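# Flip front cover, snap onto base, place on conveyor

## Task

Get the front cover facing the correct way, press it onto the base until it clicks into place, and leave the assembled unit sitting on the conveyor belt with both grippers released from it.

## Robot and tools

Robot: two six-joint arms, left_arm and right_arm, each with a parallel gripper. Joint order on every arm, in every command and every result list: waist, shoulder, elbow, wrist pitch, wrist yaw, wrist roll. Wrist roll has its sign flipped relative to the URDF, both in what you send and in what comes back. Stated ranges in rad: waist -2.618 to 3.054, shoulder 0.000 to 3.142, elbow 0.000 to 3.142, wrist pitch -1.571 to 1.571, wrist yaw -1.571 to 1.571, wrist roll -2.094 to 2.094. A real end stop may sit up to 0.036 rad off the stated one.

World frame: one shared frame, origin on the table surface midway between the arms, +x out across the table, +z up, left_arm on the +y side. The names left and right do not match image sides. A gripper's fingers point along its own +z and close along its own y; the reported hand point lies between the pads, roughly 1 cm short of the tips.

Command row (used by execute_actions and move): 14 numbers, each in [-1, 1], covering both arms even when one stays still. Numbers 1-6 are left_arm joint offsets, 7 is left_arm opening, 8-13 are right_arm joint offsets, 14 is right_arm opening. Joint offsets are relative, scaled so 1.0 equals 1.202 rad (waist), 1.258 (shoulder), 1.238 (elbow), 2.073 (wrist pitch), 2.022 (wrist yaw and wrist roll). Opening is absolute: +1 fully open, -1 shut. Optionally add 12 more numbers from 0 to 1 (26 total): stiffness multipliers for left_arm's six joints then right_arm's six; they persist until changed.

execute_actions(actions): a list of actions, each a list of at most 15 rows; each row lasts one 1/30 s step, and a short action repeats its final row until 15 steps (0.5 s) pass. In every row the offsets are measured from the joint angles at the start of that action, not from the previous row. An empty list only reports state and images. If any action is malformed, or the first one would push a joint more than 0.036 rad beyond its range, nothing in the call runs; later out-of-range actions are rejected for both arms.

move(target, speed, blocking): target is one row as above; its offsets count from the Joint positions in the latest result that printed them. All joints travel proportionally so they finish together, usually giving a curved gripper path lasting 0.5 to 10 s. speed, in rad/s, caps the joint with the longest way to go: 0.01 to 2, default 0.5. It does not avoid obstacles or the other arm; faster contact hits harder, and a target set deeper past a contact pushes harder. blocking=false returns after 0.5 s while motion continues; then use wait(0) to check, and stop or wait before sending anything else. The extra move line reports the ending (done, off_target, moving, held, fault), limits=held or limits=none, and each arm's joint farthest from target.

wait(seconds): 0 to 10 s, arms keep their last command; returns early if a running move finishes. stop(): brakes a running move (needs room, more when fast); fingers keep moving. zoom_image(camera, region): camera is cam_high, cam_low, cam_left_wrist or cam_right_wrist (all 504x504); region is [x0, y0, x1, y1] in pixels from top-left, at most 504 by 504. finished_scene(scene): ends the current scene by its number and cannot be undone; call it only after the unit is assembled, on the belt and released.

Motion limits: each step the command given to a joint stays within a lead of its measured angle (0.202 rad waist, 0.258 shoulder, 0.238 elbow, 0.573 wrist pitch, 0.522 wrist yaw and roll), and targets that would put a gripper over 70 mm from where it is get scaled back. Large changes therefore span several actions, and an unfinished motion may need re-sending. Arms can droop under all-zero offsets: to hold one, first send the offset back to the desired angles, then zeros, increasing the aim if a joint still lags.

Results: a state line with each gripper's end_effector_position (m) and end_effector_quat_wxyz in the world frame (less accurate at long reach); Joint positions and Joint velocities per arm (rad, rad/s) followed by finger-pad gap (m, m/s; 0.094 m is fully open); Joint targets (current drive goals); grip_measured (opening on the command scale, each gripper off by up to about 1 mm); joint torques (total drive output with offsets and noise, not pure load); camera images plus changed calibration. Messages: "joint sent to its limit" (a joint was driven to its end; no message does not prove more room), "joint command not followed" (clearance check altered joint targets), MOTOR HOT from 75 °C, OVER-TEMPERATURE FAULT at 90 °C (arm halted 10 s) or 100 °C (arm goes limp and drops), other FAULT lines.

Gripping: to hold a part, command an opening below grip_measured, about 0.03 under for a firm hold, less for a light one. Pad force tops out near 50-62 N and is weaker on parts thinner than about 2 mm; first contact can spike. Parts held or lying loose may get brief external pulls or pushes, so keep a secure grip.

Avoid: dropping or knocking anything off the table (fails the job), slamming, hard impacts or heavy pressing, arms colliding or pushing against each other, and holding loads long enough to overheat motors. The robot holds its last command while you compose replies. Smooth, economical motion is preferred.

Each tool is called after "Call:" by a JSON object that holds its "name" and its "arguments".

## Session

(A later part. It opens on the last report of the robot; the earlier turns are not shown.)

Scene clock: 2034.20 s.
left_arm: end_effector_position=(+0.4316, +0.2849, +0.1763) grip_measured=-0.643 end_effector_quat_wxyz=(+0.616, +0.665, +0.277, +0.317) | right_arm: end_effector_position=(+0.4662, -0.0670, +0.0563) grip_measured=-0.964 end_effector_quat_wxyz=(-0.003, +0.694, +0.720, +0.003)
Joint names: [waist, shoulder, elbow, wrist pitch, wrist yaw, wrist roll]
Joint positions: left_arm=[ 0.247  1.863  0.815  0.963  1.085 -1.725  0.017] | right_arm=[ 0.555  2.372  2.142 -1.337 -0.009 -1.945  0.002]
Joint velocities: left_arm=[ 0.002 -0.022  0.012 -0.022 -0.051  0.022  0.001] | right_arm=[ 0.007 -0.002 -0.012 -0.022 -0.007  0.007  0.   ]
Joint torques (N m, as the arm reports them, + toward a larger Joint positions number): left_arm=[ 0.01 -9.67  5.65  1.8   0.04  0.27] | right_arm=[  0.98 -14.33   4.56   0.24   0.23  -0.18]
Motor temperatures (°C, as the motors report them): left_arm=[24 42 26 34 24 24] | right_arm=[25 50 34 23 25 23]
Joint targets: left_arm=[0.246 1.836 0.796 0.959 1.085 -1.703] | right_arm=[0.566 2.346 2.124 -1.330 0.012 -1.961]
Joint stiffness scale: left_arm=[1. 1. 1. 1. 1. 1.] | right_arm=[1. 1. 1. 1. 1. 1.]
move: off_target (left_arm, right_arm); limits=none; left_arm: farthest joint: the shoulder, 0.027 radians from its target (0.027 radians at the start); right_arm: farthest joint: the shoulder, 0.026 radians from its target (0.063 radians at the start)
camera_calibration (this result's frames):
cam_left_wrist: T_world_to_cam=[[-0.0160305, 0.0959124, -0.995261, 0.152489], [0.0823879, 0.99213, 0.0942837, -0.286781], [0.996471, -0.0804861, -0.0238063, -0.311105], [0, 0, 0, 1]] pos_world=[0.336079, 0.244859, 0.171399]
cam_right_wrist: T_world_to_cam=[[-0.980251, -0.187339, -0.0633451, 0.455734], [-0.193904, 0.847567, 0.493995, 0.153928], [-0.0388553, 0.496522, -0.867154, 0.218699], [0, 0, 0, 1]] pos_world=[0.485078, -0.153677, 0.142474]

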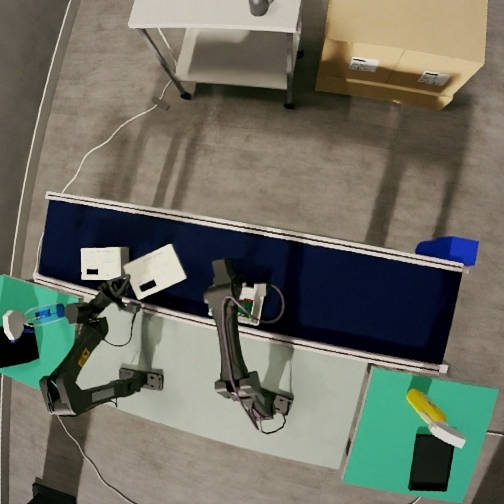

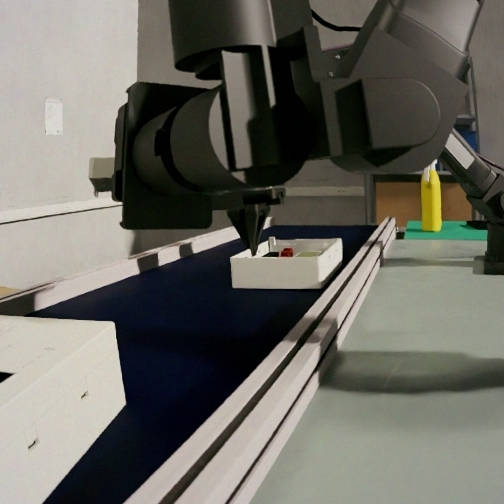

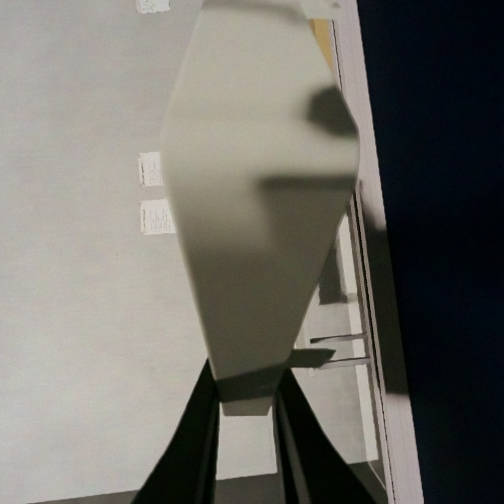

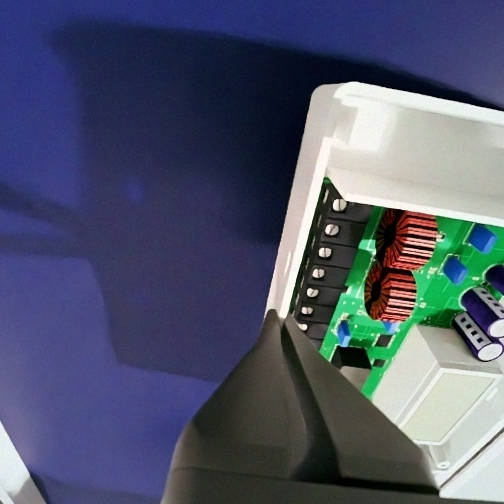

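Call:
{"name": "move", "arguments": {"target": [-0.0008,-0.0215,-0.0153,-0.0019,0,0.0109,-0.675,0.006,-0.0207,-0.0145,0.0034,0.0104,-0.0228,-0.98], "speed": 0.1}}

Scene clock: 2070.33 s.
left_arm: end_effector_position=(+0.4316, +0.2849, +0.1763) grip_measured=-0.643 end_effector_quat_wxyz=(+0.616, +0.665, +0.277, +0.317) | right_arm: end_effector_position=(+0.4660, -0.0666, +0.0564) grip_measured=-0.964 end_effector_quat_wxyz=(-0.005, +0.705, +0.710, +0.004)
Joint names: [waist, shoulder, elbow, wrist pitch, wrist yaw, wrist roll]
Joint positions: left_arm=[ 0.247  1.863  0.815  0.963  1.085 -1.725  0.017] | right_arm=[ 0.555  2.372  2.142 -1.337 -0.011 -1.975  0.002]
Joint velocities: left_arm=[ 0.007  0.002  0.022 -0.037 -0.022 -0.007 -0.002] | right_arm=[ 0.027 -0.007 -0.012  0.037 -0.022  0.007  0.   ]
Joint torques (N m, as the arm reports them, + toward a larger Joint positions number): left_arm=[-0.12 -9.56  5.63  1.83  0.02  0.28] | right_arm=[  0.62 -14.26   4.56   0.24   0.28  -0.17]
Motor temperatures (°C, as the motors report them): left_arm=[24 43 26 34 24 24] | right_arm=[25 56 31 23 25 23]
Joint targets: left_arm=[0.246 1.836 0.796 0.959 1.085 -1.703] | right_arm=[0.563 2.346 2.124 -1.330 0.012 -1.991]
Joint stiffness scale: left_arm=[1. 1. 1. 1. 1. 1.] | right_arm=[1. 1. 1. 1. 1. 1.]
move: off_target (left_arm, right_arm); limits=none; left_arm: farthest joint: the shoulder, 0.027 radians from its target (0.027 radians at the start); right_arm: farthest joint: the shoulder, 0.026 radians from its target (0.026 radians at the start)
camera_calibration (this result's frames):
cam_left_wrist: T_world_to_cam=[[-0.0157844, 0.0962026, -0.995237, 0.152296], [0.0823796, 0.992102, 0.094593, -0.286824], [0.996476, -0.0804941, -0.0235848, -0.311144], [0, 0, 0, 1]] pos_world=[0.33608, 0.244862, 0.171364]
cam_right_wrist: T_world_to_cam=[[-0.985473, -0.15795, -0.0624095, 0.459968], [-0.167947, 0.851749, 0.496304, 0.141571], [-0.0252339, 0.499576, -0.865902, 0.212263], [0, 0, 0, 1]] pos_world=[0.482418, -0.153973, 0.142244]

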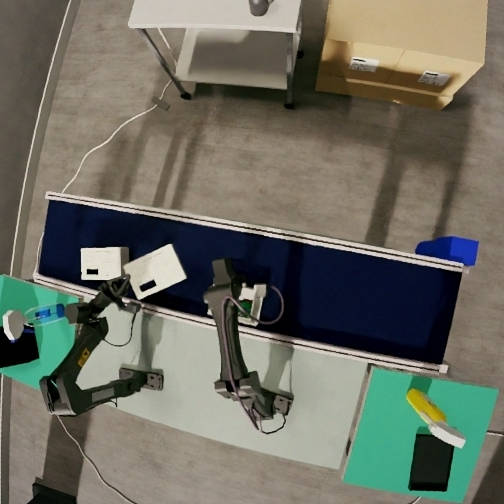

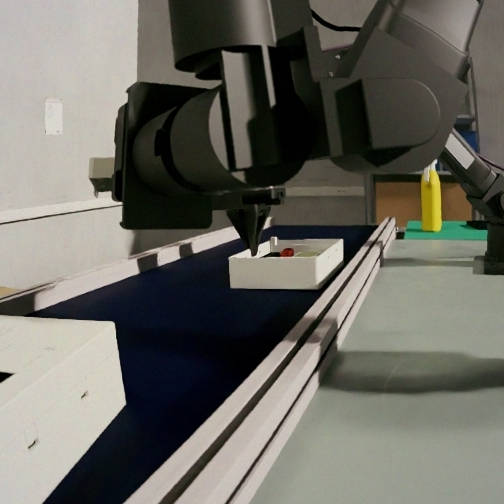

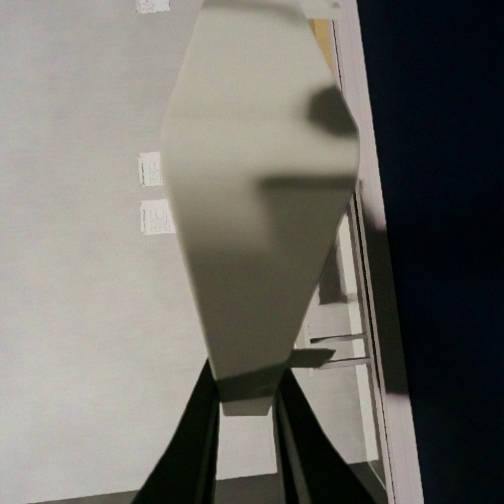

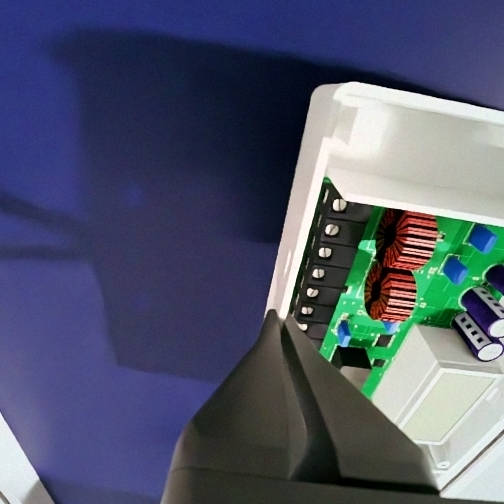

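Call:
{"name": "execute_actions", "arguments": {"actions": [[[-0.0008,-0.0215,-0.0153,-0.0019,0,0.0109,-0.675,0.002,-0.0207,-0.0145,0.0034,0.006,-0.004,-0.94],[-0.0008,-0.0215,-0.0153,-0.0019,0,0.0109,-0.675,0.002,-0.0207,-0.0145,0.0034,0.006,-0.004,-0.90],[-0.0008,-0.0215,-0.0153,-0.0019,0,0.0109,-0.675,0.002,-0.0207,-0.0145,0.0034,0.006,-0.004,-0.85],[-0.0008,-0.0215,-0.0153,-0.0019,0,0.0109,-0.675,0.002,-0.0207,-0.0145,0.0034,0.006,-0.004,-0.80],[-0.0008,-0.0215,-0.0153,-0.0019,0,0.0109,-0.675,0.002,-0.0207,-0.0145,0.0034,0.006,-0.004,-0.75],[-0.0008,-0.0215,-0.0153,-0.0019,0,0.0109,-0.675,0.002,-0.0207,-0.0145,0.0034,0.006,-0.004,-0.70]]]}}

Scene clock: 2124.07 s.
left_arm: end_effector_position=(+0.4316, +0.2849, +0.1763) grip_measured=-0.643 end_effector_quat_wxyz=(+0.616, +0.665, +0.277, +0.317) | right_arm: end_effector_position=(+0.4665, -0.0663, +0.0564) grip_measured=-0.702 end_effector_quat_wxyz=(-0.004, +0.705, +0.709, +0.005)
Joint names: [waist, shoulder, elbow, wrist pitch, wrist yaw, wrist roll]
Joint positions: left_arm=[ 0.247  1.863  0.815  0.963  1.085 -1.725  0.017] | right_arm=[ 0.555  2.372  2.142 -1.335 -0.012 -1.977  0.014]
Joint velocities: left_arm=[ 0.007 -0.002 -0.017 -0.022 -0.022  0.007 -0.001] | right_arm=[-0.002  0.012  0.007  0.051 -0.066  0.066  0.001]
Joint torques (N m, as the arm reports them, + toward a larger Joint positions number): left_arm=[-0.04 -9.65  5.66  1.82  0.02  0.28] | right_arm=[  0.04 -14.1    4.64   0.22   0.14  -0.04]
Motor temperatures (°C, as the motors report them): left_arm=[24 43 26 34 24 24] | right_arm=[25 60 31 23 25 23]
Joint targets: left_arm=[0.246 1.836 0.796 0.959 1.085 -1.703] | right_arm=[0.558 2.346 2.124 -1.330 0.001 -1.983]
Joint stiffness scale: left_arm=[1. 1. 1. 1. 1. 1.] | right_arm=[1. 1. 1. 1. 1. 1.]
camera_calibration (this result's frames):
cam_left_wrist: T_world_to_cam=[[-0.0160305, 0.0959124, -0.995261, 0.152489], [0.0823879, 0.99213, 0.0942837, -0.286781], [0.996471, -0.0804861, -0.0238063, -0.311105], [0, 0, 0, 1]] pos_world=[0.336079, 0.244859, 0.171399]
cam_right_wrist: T_world_to_cam=[[-0.98571, -0.155615, -0.0644977, 0.460884], [-0.166952, 0.851504, 0.497059, 0.140883], [-0.02243, 0.500724, -0.865316, 0.210869], [0, 0, 0, 1]] pos_world=[0.482548, -0.153829, 0.142167]

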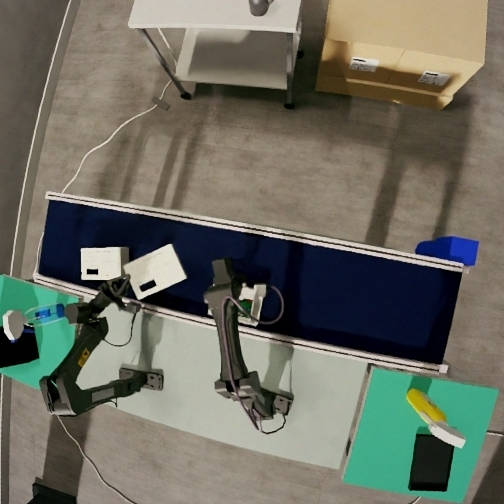

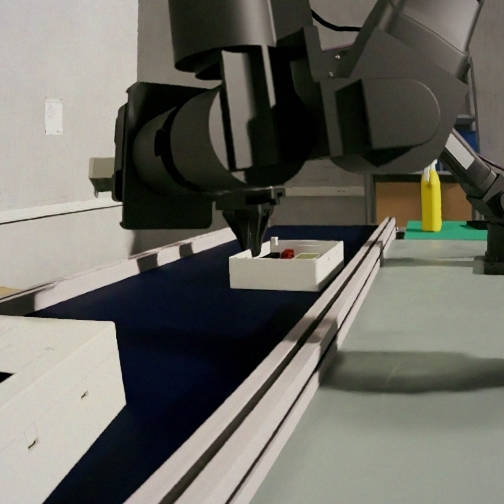

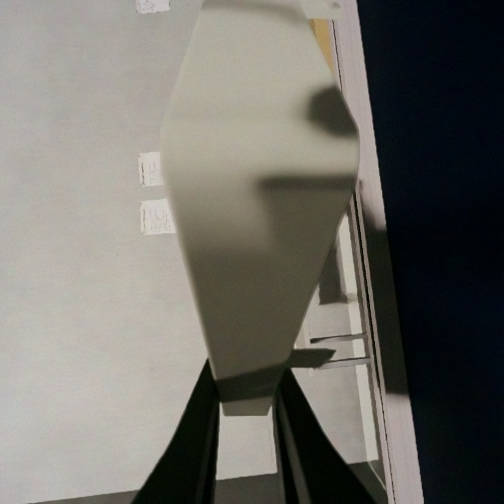

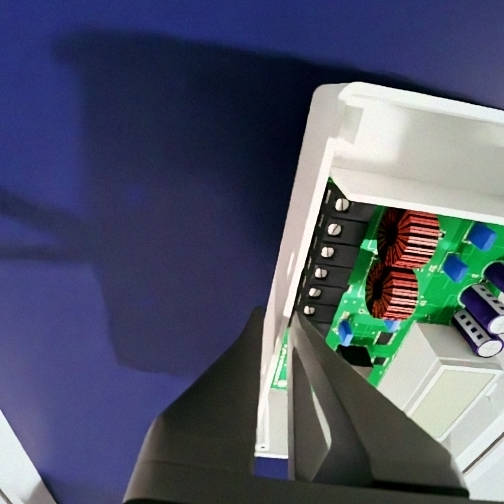

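Call:
{"name": "move", "arguments": {"target": [-0.0008,-0.0215,-0.0153,-0.0019,0,0.0109,-0.675,0.0025,-0.0851,-0.0145,-0.0145,0.006,-0.003,-0.70], "speed": 0.15}}

Scene clock: 2132.00 s.
left_arm: end_effector_position=(+0.4316, +0.2849, +0.1763) grip_measured=-0.643 end_effector_quat_wxyz=(+0.616, +0.665, +0.277, +0.317) | right_arm: end_effector_position=(+0.4673, -0.0660, +0.0920) grip_measured=-0.702 end_effector_quat_wxyz=(+0.008, +0.705, +0.708, +0.037)
Joint names: [waist, shoulder, elbow, wrist pitch, wrist yaw, wrist roll]
Joint positions: left_arm=[ 0.247  1.863  0.815  0.963  1.085 -1.725  0.017] | right_arm=[ 0.555  2.292  2.142 -1.346 -0.012 -1.978  0.014]
Joint velocities: left_arm=[-0.012 -0.012  0.002  0.007 -0.037 -0.007  0.   ] | right_arm=[-0.007  0.002 -0.002 -0.007  0.051 -0.022 -0.001]
Joint torques (N m, as the arm reports them, + toward a larger Joint positions number): left_arm=[ 0.02 -9.57  5.68  1.81  0.03  0.3 ] | right_arm=[  0.25 -13.92   4.7    0.12   0.14  -0.04]
Motor temperatures (°C, as the motors report them): left_arm=[24 43 26 34 24 24] | right_arm=[25 60 31 23 25 23]
Joint targets: left_arm=[0.246 1.836 0.796 0.959 1.085 -1.703] | right_arm=[0.558 2.265 2.124 -1.365 0.001 -1.983]
Joint stiffness scale: left_arm=[1. 1. 1. 1. 1. 1.] | right_arm=[1. 1. 1. 1. 1. 1.]
move: off_target (left_arm, right_arm); limits=none; left_arm: farthest joint: the shoulder, 0.027 radians from its target (0.027 radians at the start); right_arm: farthest joint: the shoulder, 0.027 radians from its target (0.107 radians at the start)
camera_calibration (this result's frames):
cam_left_wrist: T_world_to_cam=[[-0.0157844, 0.0962026, -0.995237, 0.152296], [0.0823796, 0.992102, 0.094593, -0.286824], [0.996476, -0.0804941, -0.0235848, -0.311144], [0, 0, 0, 1]] pos_world=[0.33608, 0.244862, 0.171364]
cam_right_wrist: T_world_to_cam=[[-0.979655, -0.151771, -0.131309, 0.467565], [-0.197998, 0.83774, 0.508909, 0.135536], [0.0327653, 0.524555, -0.850746, 0.215968], [0, 0, 0, 1]] pos_world=[0.477811, -0.155868, 0.176154]

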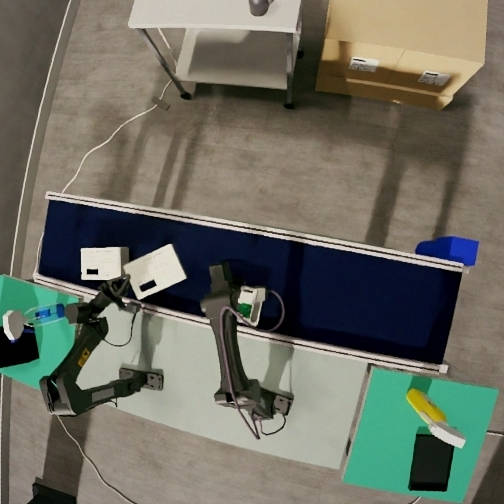

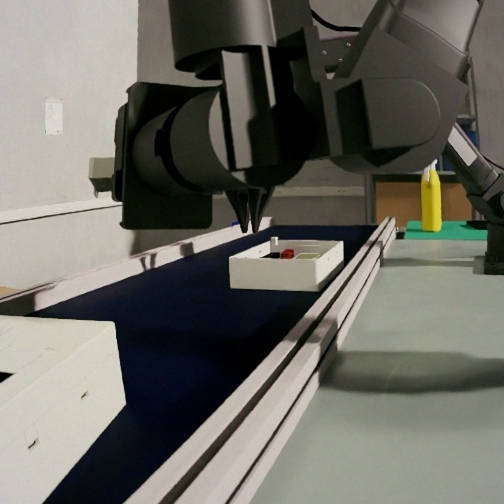

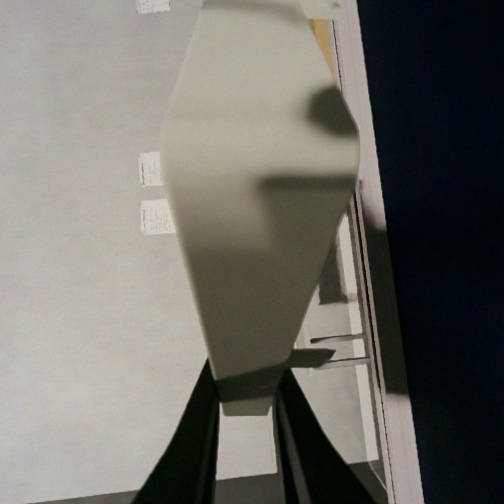

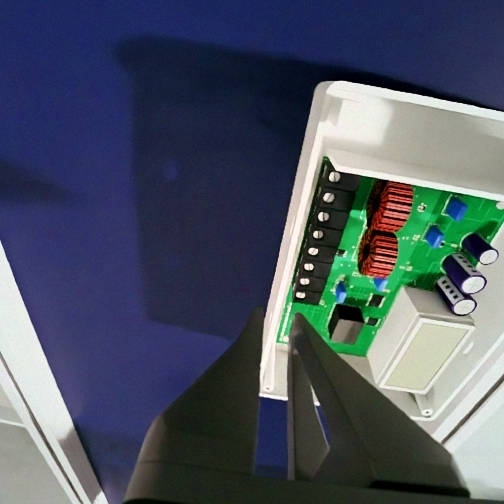

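Call:
{"name": "move", "arguments": {"target": [-0.0008,-0.0215,-0.0153,-0.0019,0,0.0109,-0.675,-0.287,-0.194,-0.2496,-0.0043,0.0099,0.9446,-0.95], "speed": 0.7}}

Scene clock: 2192.17 s.
left_arm: end_effector_position=(+0.4316, +0.2849, +0.1763) grip_measured=-0.643 end_effector_quat_wxyz=(+0.616, +0.665, +0.277, +0.317) | right_arm: end_effector_position=(+0.4401, -0.2251, +0.1026) grip_measured=-0.948 end_effector_quat_wxyz=(-0.006, +0.002, +1.000, -0.001)
Joint names: [waist, shoulder, elbow, wrist pitch, wrist yaw, wrist roll]
Joint positions: left_arm=[ 0.247  1.863  0.815  0.963  1.085 -1.726  0.017] | right_arm=[ 0.215  2.08   1.847 -1.349  0.    -0.074  0.002]
Joint velocities: left_arm=[ 0.022  0.002  0.007 -0.051 -0.007  0.066 -0.001] | right_arm=[-0.007  0.012 -0.002 -0.066  0.051  0.051  0.   ]
Joint torques (N m, as the arm reports them, + toward a larger Joint positions number): left_arm=[-0.14 -9.69  5.69  1.82  0.01  0.27] | right_arm=[ -0.52 -12.53   4.82   0.08   0.1    0.03]
Motor temperatures (°C, as the motors report them): left_arm=[24 43 26 34 24 24] | right_arm=[25 62 31 23 25 23]
Joint targets: left_arm=[0.246 1.836 0.796 0.959 1.085 -1.704] | right_arm=[0.210 2.048 1.833 -1.355 0.008 -0.068]
Joint stiffness scale: left_arm=[1. 1. 1. 1. 1. 1.] | right_arm=[1. 1. 1. 1. 1. 1.]
move: off_target (left_arm, right_arm); limits=none; left_arm: farthest joint: the shoulder, 0.027 radians from its target (0.027 radians at the start); right_arm: farthest joint: the shoulder, 0.032 radians from its target (0.244 radians at the start)
camera_calibration (this result's frames):
cam_left_wrist: T_world_to_cam=[[-0.0155383, 0.0964927, -0.995212, 0.152103], [0.0823712, 0.992073, 0.0949023, -0.286867], [0.996481, -0.0805022, -0.0233633, -0.311183], [0, 0, 0, 1]] pos_world=[0.33608, 0.244865, 0.171329]
cam_right_wrist: T_world_to_cam=[[0.147933, -0.987018, -0.0625374, -0.273119], [-0.853754, -0.159366, 0.495688, 0.323561], [-0.49922, -0.0199371, -0.866246, 0.422553], [0, 0, 0, 1]] pos_world=[0.527592, -0.209584, 0.188569]

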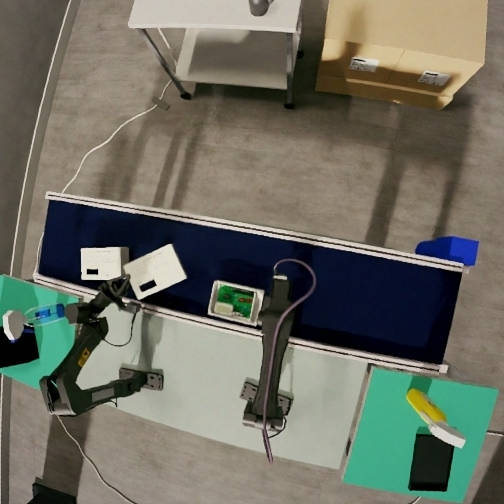

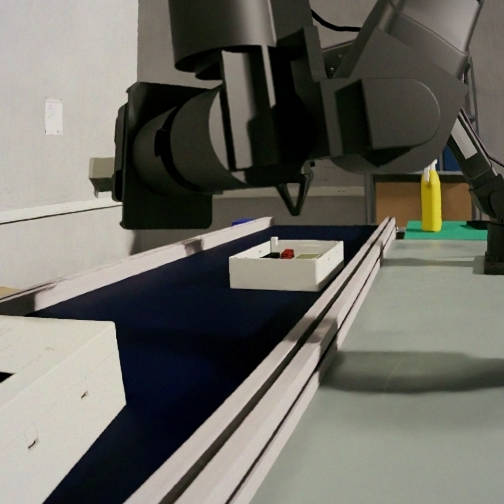

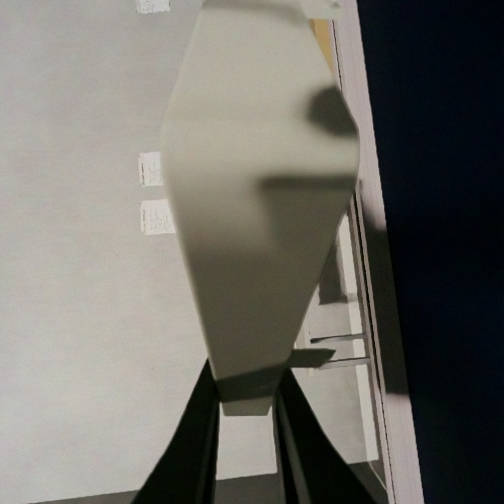

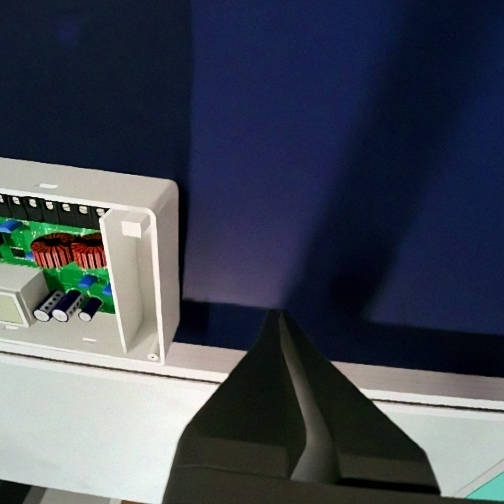

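Call:
{"name": "zoom_image", "arguments": {"camera": "cam_right_wrist", "region": [0, 140, 240, 380]}}

Call:
{"name": "zoom_image", "arguments": {"camera": "cam_high", "region": [190, 265, 290, 340]}}

Region (0, 140, 240, 380) of cam_right_wrist's 504x504 image, scaled by 2.100, with more detail than that image has.

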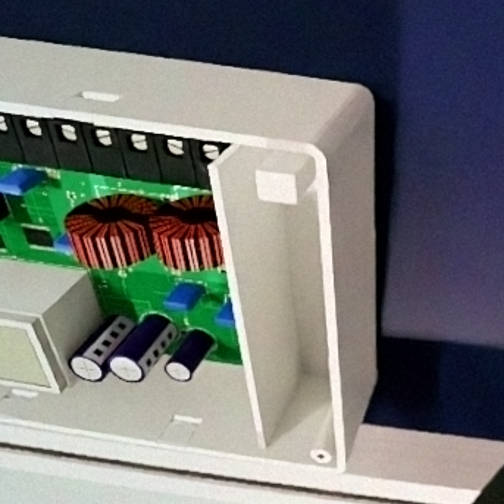

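Region (190, 265, 290, 340) of cam_high's 504x504 image, scaled by 5.040, with more detail than that image has; it fills the top 378 rows of this view, and the rest is white.

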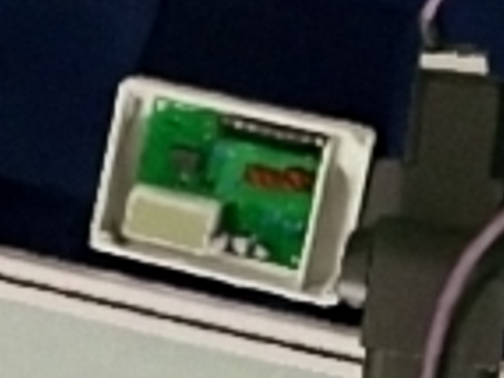

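Call:
{"name": "move", "arguments": {"target": [-0.5108,0.31,0.2124,0.1442,0,0.1093,-0.675,0,-0.008,-0.005,0,0,0,-0.95], "speed": 0.3}}

Scene clock: 2273.97 s.
left_arm: end_effector_position=(+0.4140, +0.0085, +0.1204) grip_measured=-0.643 end_effector_quat_wxyz=(+0.707, +0.695, +0.094, +0.086) | right_arm: end_effector_position=(+0.4401, -0.2251, +0.1026) grip_measured=-0.948 end_effector_quat_wxyz=(-0.006, +0.001, +1.000, -0.000)
Joint names: [waist, shoulder, elbow, wrist pitch, wrist yaw, wrist roll]
Joint positions: left_arm=[-0.369  2.252  1.04   1.245  1.085 -1.527  0.017] | right_arm=[ 0.215  2.08   1.847 -1.349  0.    -0.073  0.002]
Joint velocities: left_arm=[-0.002  0.017  0.002  0.007  0.037 -0.051 -0.   ] | right_arm=[ 0.022  0.002  0.002  0.022 -0.022  0.007 -0.   ]
Joint torques (N m, as the arm reports them, + toward a larger Joint positions number): left_arm=[  0.12 -10.22   9.4    1.97  -0.03   0.27] | right_arm=[ -0.03 -10.91   5.49   0.14   0.     0.01]
Motor temperatures (°C, as the motors report them): left_arm=[24 43 26 35 24 24] | right_arm=[25 60 30 23 25 23]
Joint targets: left_arm=[-0.367 2.252 1.078 1.262 1.085 -1.505] | right_arm=[0.215 2.070 1.841 -1.349 0.000 -0.074]
Joint stiffness scale: left_arm=[1. 1. 1. 1. 1. 1.] | right_arm=[1. 1. 1. 1. 1. 1.]
move: off_target (left_arm); limits=none; left_arm: farthest joint: the elbow, 0.038 radians from its target (0.263 radians at the start); right_arm: farthest joint: the shoulder, 0.010 radians from its target (0.010 radians at the start)
camera_calibration (this result's frames):
cam_left_wrist: T_world_to_cam=[[-0.0348992, 0.0109215, -0.999331, 0.132129], [0.641252, 0.767202, -0.0140096, -0.222266], [0.766536, -0.641312, -0.0337782, -0.216009], [0, 0, 0, 1]] pos_world=[0.312719, 0.0305509, 0.12163]
cam_right_wrist: T_world_to_cam=[[0.14831, -0.986961, -0.0625416, -0.273272], [-0.853693, -0.159694, 0.495688, 0.323461], [-0.499212, -0.0201239, -0.866246, 0.422508], [0, 0, 0, 1]] pos_world=[0.527586, -0.209551, 0.188569]

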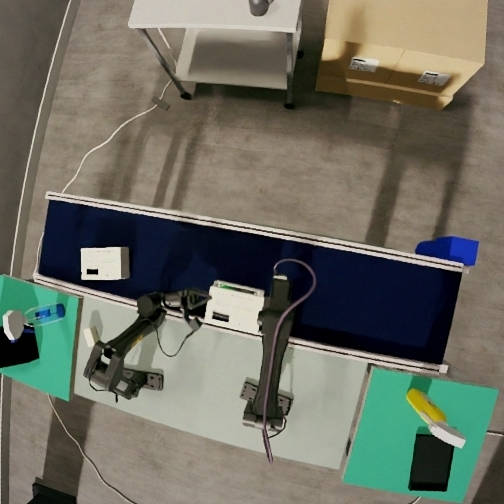

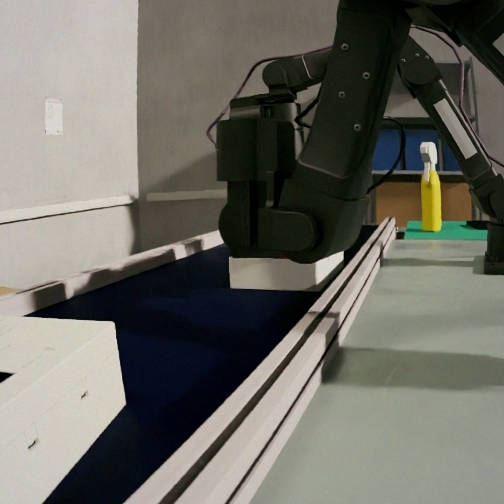

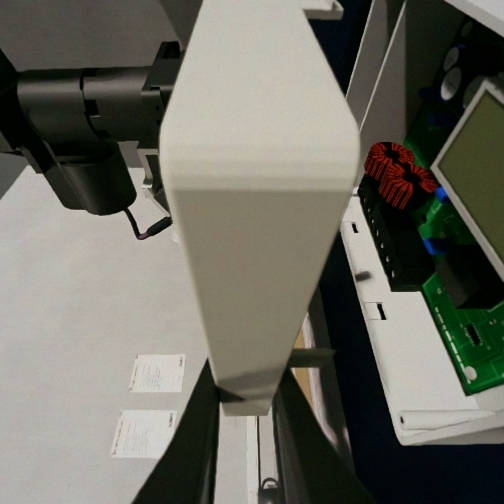

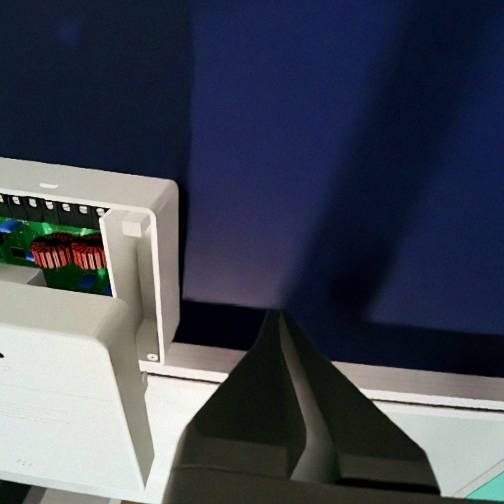

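Call:
{"name": "zoom_image", "arguments": {"camera": "cam_right_wrist", "region": [0, 160, 252, 412]}}

Call:
{"name": "zoom_image", "arguments": {"camera": "cam_high", "region": [180, 260, 300, 350]}}

Region (0, 160, 252, 412) of cam_right_wrist's 504x504 image, scaled by 2.000, with more detail than that image has.

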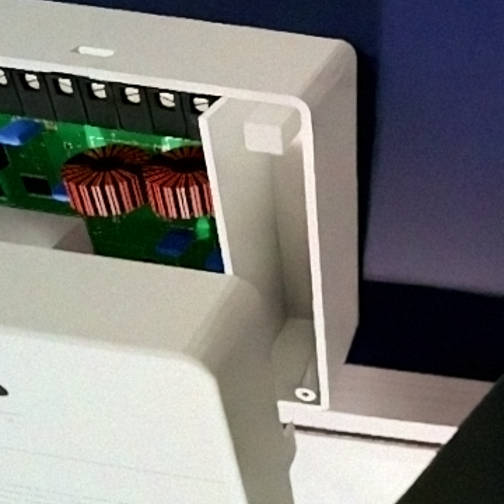

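Region (180, 260, 300, 350) of cam_high's 504x504 image, scaled by 4.200, with more detail than that image has; it fills the top 378 rows of this view, and the rest is white.

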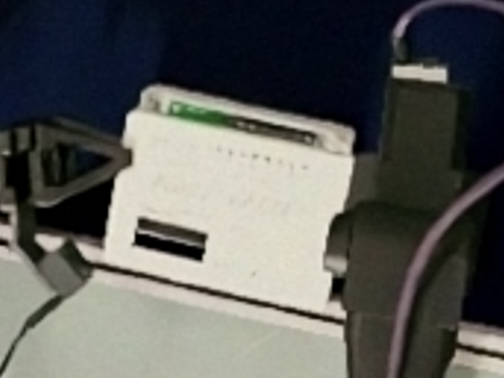

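Call:
{"name": "move", "arguments": {"target": [0.0241,0.0898,0.0679,0.0429,0.0173,0.0109,-0.675,0,-0.008,-0.005,0,0,0,-0.95], "speed": 0.12}}

Scene clock: 2367.37 s.
left_arm: end_effector_position=(+0.4229, +0.0146, +0.0930) grip_measured=-0.643 end_effector_quat_wxyz=(+0.708, +0.695, +0.090, +0.087) | right_arm: end_effector_position=(+0.4401, -0.2251, +0.1026) grip_measured=-0.948 end_effector_quat_wxyz=(-0.006, +0.001, +1.000, -0.000)
Joint names: [waist, shoulder, elbow, wrist pitch, wrist yaw, wrist roll]
Joint positions: left_arm=[-0.348  2.364  1.088  1.318  1.11  -1.527  0.017] | right_arm=[ 0.215  2.08   1.847 -1.349  0.    -0.073  0.002]
Joint velocities: left_arm=[ 0.007 -0.022 -0.017  0.007  0.007 -0.022  0.001] | right_arm=[ 0.002  0.007 -0.012  0.081 -0.007 -0.051  0.001]
Joint torques (N m, as the arm reports them, + toward a larger Joint positions number): left_arm=[  0.75 -10.54   8.79   1.94   0.06   0.28] | right_arm=[ -0.03 -10.91   5.5    0.13   0.     0.02]
Motor temperatures (°C, as the motors report them): left_arm=[24 44 28 36 24 24] | right_arm=[25 58 31 23 25 23]
Joint targets: left_arm=[-0.340 2.365 1.124 1.334 1.120 -1.505] | right_arm=[0.215 2.070 1.841 -1.349 0.000 -0.073]
Joint stiffness scale: left_arm=[1. 1. 1. 1. 1. 1.] | right_arm=[1. 1. 1. 1. 1. 1.]
move: off_target (left_arm); limits=none; left_arm: farthest joint: the elbow, 0.036 radians from its target (0.084 radians at the start); right_arm: farthest joint: the shoulder, 0.010 radians from its target (0.010 radians at the start)
camera_calibration (this result's frames):
cam_left_wrist: T_world_to_cam=[[-0.0257108, 0.0101922, -0.999617, 0.101207], [0.645135, 0.764018, -0.00880332, -0.235112], [0.763636, -0.645114, -0.0262188, -0.219249], [0, 0, 0, 1]] pos_world=[0.321708, 0.037157, 0.0933499]
cam_right_wrist: T_world_to_cam=[[0.14831, -0.986961, -0.0625416, -0.273272], [-0.853693, -0.159694, 0.495688, 0.323461], [-0.499212, -0.0201239, -0.866246, 0.422508], [0, 0, 0, 1]] pos_world=[0.527586, -0.209551, 0.188569]

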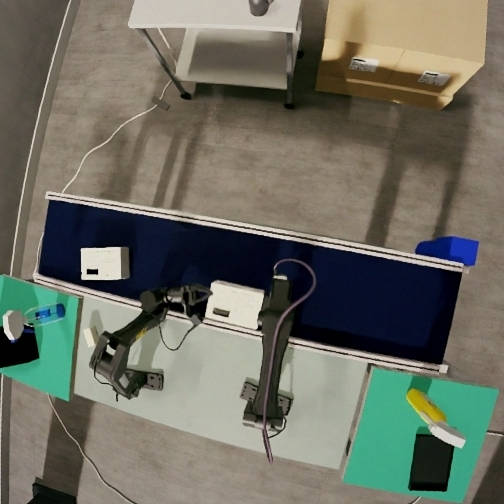

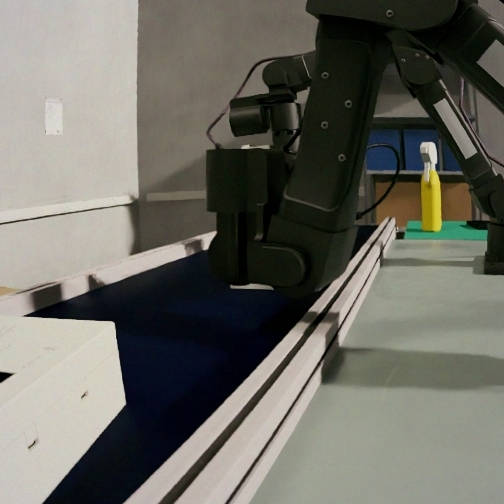

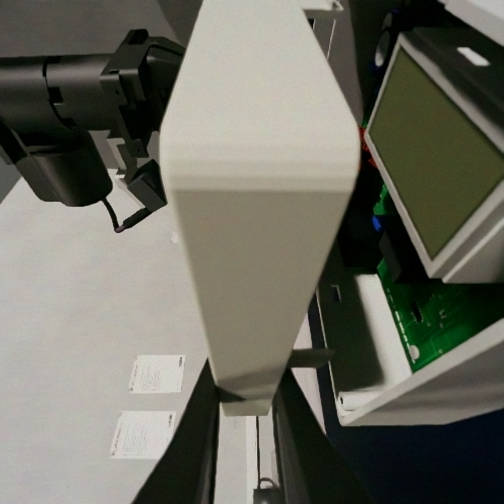

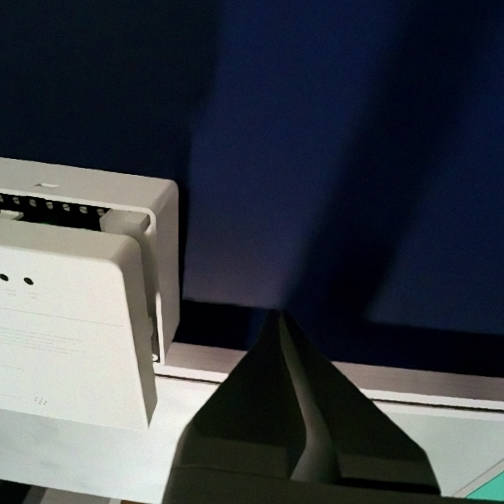

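Call:
{"name": "zoom_image", "arguments": {"camera": "cam_right_wrist", "region": [40, 160, 240, 440]}}

Call:
{"name": "zoom_image", "arguments": {"camera": "cam_high", "region": [190, 265, 290, 340]}}

Region (40, 160, 240, 440) of cam_right_wrist's 504x504 image, scaled by 1.800, with more detail than that image has; it fills the left 360 columns of this view, and the rest is white.

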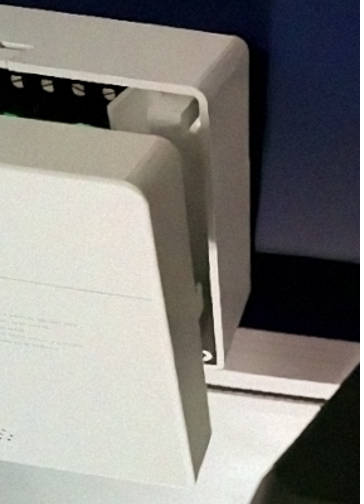

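Region (190, 265, 290, 340) of cam_high's 504x504 image, scaled by 5.040, with more detail than that image has; it fills the top 378 rows of this view, and the rest is white.

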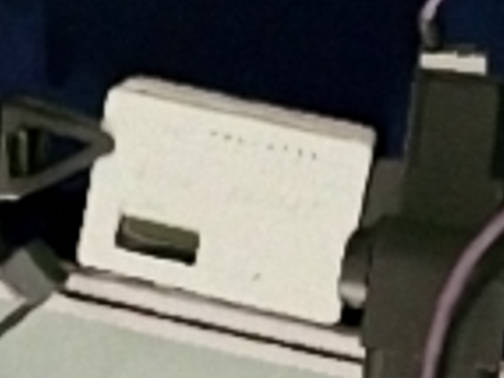

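Call:
{"name": "move", "arguments": {"target": [0.0158,0.0427,0.0408,0.0444,0.0114,0.0279,-0.675,0,-0.008,-0.005,0,0,0,-0.95], "speed": 0.08}}

Scene clock: 2435.40 s.
left_arm: end_effector_position=(+0.4239, +0.0181, +0.0845) grip_measured=-0.643 end_effector_quat_wxyz=(+0.714, +0.689, +0.085, +0.087) | right_arm: end_effector_position=(+0.4401, -0.2251, +0.1026) grip_measured=-0.948 end_effector_quat_wxyz=(-0.006, +0.001, +1.000, -0.000)
Joint names: [waist, shoulder, elbow, wrist pitch, wrist yaw, wrist roll]
Joint positions: left_arm=[-0.338  2.416  1.104  1.395  1.125 -1.494  0.017] | right_arm=[ 0.215  2.08   1.847 -1.349  0.    -0.073  0.002]
Joint velocities: left_arm=[-0.012  0.012  0.007  0.007 -0.022  0.037 -0.001] | right_arm=[-0.007 -0.007 -0.017  0.007  0.022 -0.051 -0.002]
Joint torques (N m, as the arm reports them, + toward a larger Joint positions number): left_arm=[  0.73 -10.65   8.41   1.86   0.     0.28] | right_arm=[ -0.03 -10.91   5.49   0.13   0.01   0.02]
Motor temperatures (°C, as the motors report them): left_arm=[24 45 28 36 24 24] | right_arm=[25 58 31 23 25 23]
Joint targets: left_arm=[-0.329 2.418 1.139 1.410 1.133 -1.471] | right_arm=[0.215 2.070 1.841 -1.349 0.000 -0.073]
Joint stiffness scale: left_arm=[1. 1. 1. 1. 1. 1.] | right_arm=[1. 1. 1. 1. 1. 1.]
move: off_target (left_arm); limits=none; left_arm: farthest joint: the elbow, 0.034 radians from its target (0.050 radians at the start); right_arm: farthest joint: the shoulder, 0.010 radians from its target (0.010 radians at the start)
camera_calibration (this result's frames):
cam_left_wrist: T_world_to_cam=[[-0.0184431, -0.0053459, -0.999816, 0.0898335], [0.649977, 0.759785, -0.0160523, -0.23986], [0.75973, -0.650153, -0.0105381, -0.217549], [0, 0, 0, 1]] pos_world=[0.322839, 0.0412821, 0.0836741]
cam_right_wrist: T_world_to_cam=[[0.14831, -0.986961, -0.0625416, -0.273272], [-0.853693, -0.159694, 0.495688, 0.323461], [-0.499212, -0.0201239, -0.866246, 0.422508], [0, 0, 0, 1]] pos_world=[0.527586, -0.209551, 0.188569]

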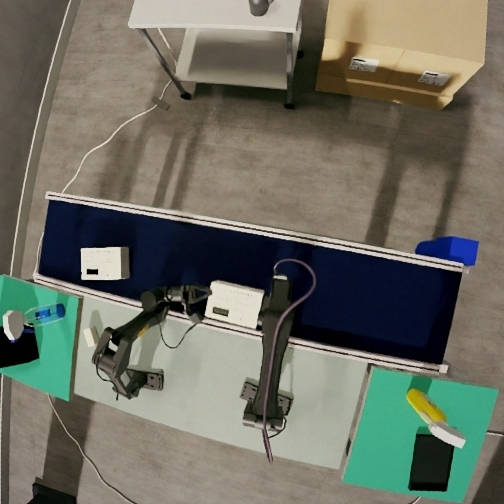

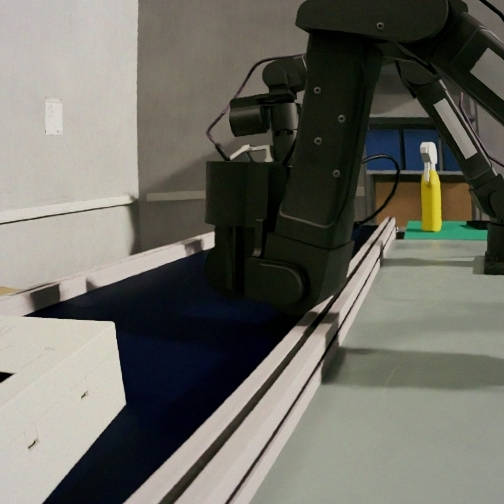

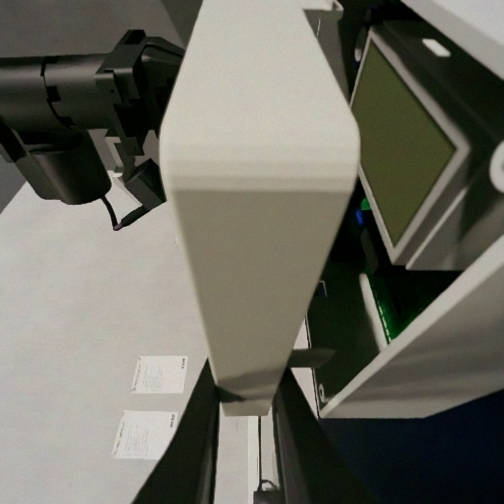

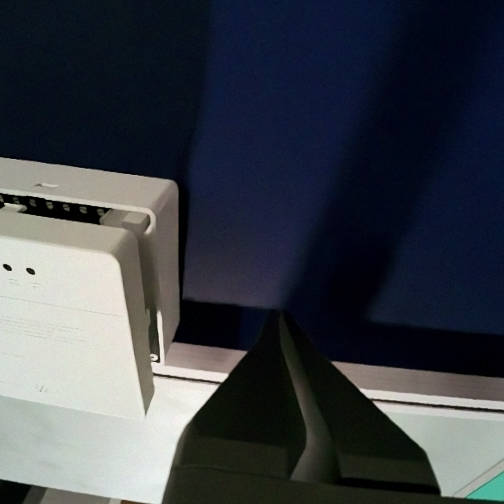

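Call:
{"name": "zoom_image", "arguments": {"camera": "cam_low", "region": [190, 200, 400, 360]}}

Call:
{"name": "zoom_image", "arguments": {"camera": "cam_right_wrist", "region": [40, 160, 240, 440]}}

Region (190, 200, 400, 360) of cam_low's 504x504 image, scaled by 2.400, with more detail than that image has; it fills the top 384 rows of this view, and the rest is white.

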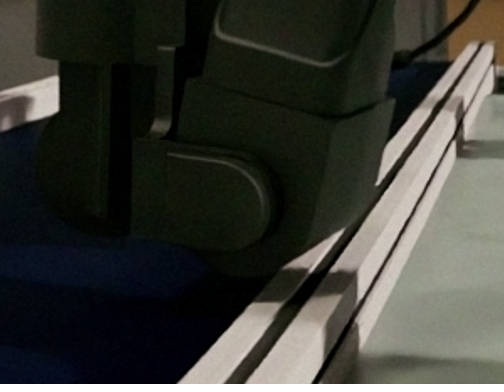

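Region (40, 160, 240, 440) of cam_right_wrist's 504x504 image, scaled by 1.800, with more detail than that image has; it fills the left 360 columns of this view, and the rest is white.

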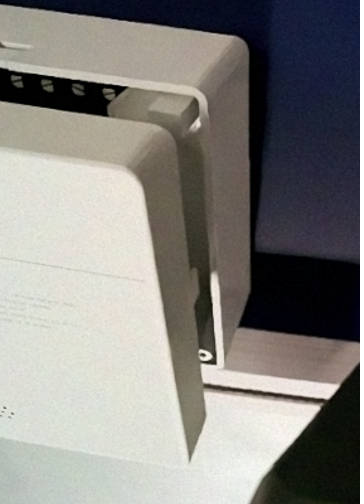

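Call:
{"name": "move", "arguments": {"target": [0.0075,-0.0374,0.0283,0.0072,0.004,0.0114,-0.675,0,-0.008,-0.005,0,0,0,-0.95], "speed": 0.08}}

Scene clock: 2556.37 s.
left_arm: end_effector_position=(+0.4242, +0.0179, +0.0949) grip_measured=-0.643 end_effector_quat_wxyz=(+0.717, +0.686, +0.077, +0.094) | right_arm: end_effector_position=(+0.4401, -0.2251, +0.1026) grip_measured=-0.948 end_effector_quat_wxyz=(-0.006, +0.001, +1.000, -0.000)
Joint names: [waist, shoulder, elbow, wrist pitch, wrist yaw, wrist roll]
Joint positions: left_arm=[-0.338  2.395  1.104  1.398  1.127 -1.493  0.017] | right_arm=[ 0.215  2.08   1.847 -1.349  0.    -0.073  0.002]
Joint velocities: left_arm=[-0.017 -0.022 -0.007  0.007  0.007 -0.037  0.   ] | right_arm=[ 0.007 -0.007  0.002  0.066  0.007 -0.051 -0.001]
Joint torques (N m, as the arm reports them, + toward a larger Joint positions number): left_arm=[  0.78 -12.33   8.58   1.86  -0.05   0.3 ] | right_arm=[ -0.03 -10.91   5.49   0.14   0.01   0.02]
Motor temperatures (°C, as the motors report them): left_arm=[24 46 28 36 24 24] | right_arm=[25 58 31 23 25 23]
Joint targets: left_arm=[-0.329 2.369 1.139 1.410 1.133 -1.470] | right_arm=[0.215 2.070 1.841 -1.349 0.000 -0.073]
Joint stiffness scale: left_arm=[1. 1. 1. 1. 1. 1.] | right_arm=[1. 1. 1. 1. 1. 1.]
move: off_target (left_arm); limits=none; left_arm: farthest joint: the elbow, 0.035 radians from its target (0.035 radians at the start); right_arm: farthest joint: the shoulder, 0.010 radians from its target (0.010 radians at the start)
camera_calibration (this result's frames):
cam_left_wrist: T_world_to_cam=[[0.00513513, -0.0102948, -0.999934, 0.0903485], [0.651396, 0.758725, -0.0044662, -0.241434], [0.758721, -0.65133, 0.0106021, -0.219341], [0, 0, 0, 1]] pos_world=[0.323224, 0.0412485, 0.0915897]
cam_right_wrist: T_world_to_cam=[[0.14831, -0.986961, -0.0625416, -0.273272], [-0.853693, -0.159694, 0.495688, 0.323461], [-0.499212, -0.0201239, -0.866246, 0.422508], [0, 0, 0, 1]] pos_world=[0.527586, -0.209551, 0.188569]

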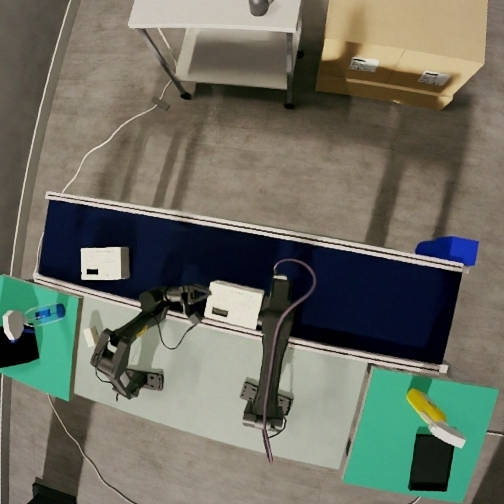

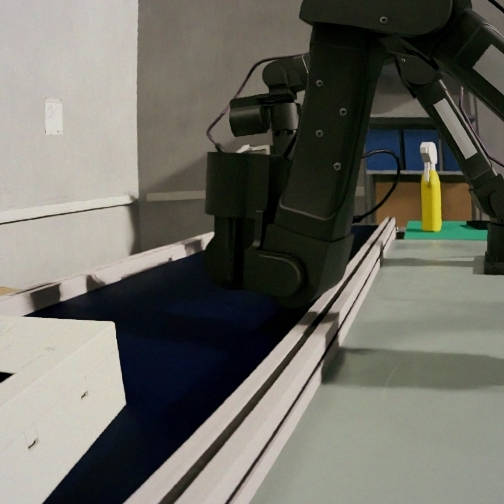

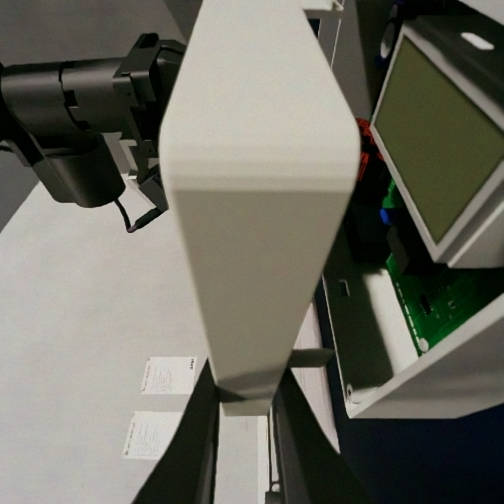

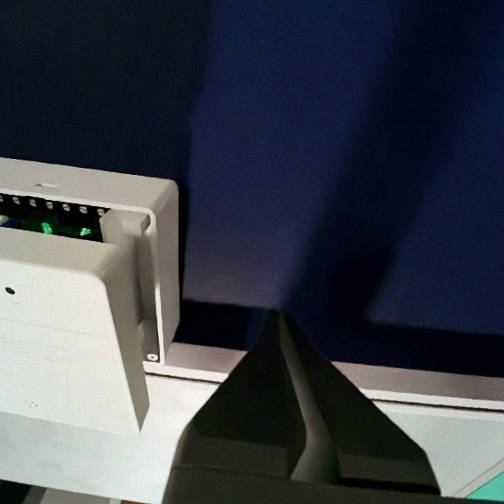

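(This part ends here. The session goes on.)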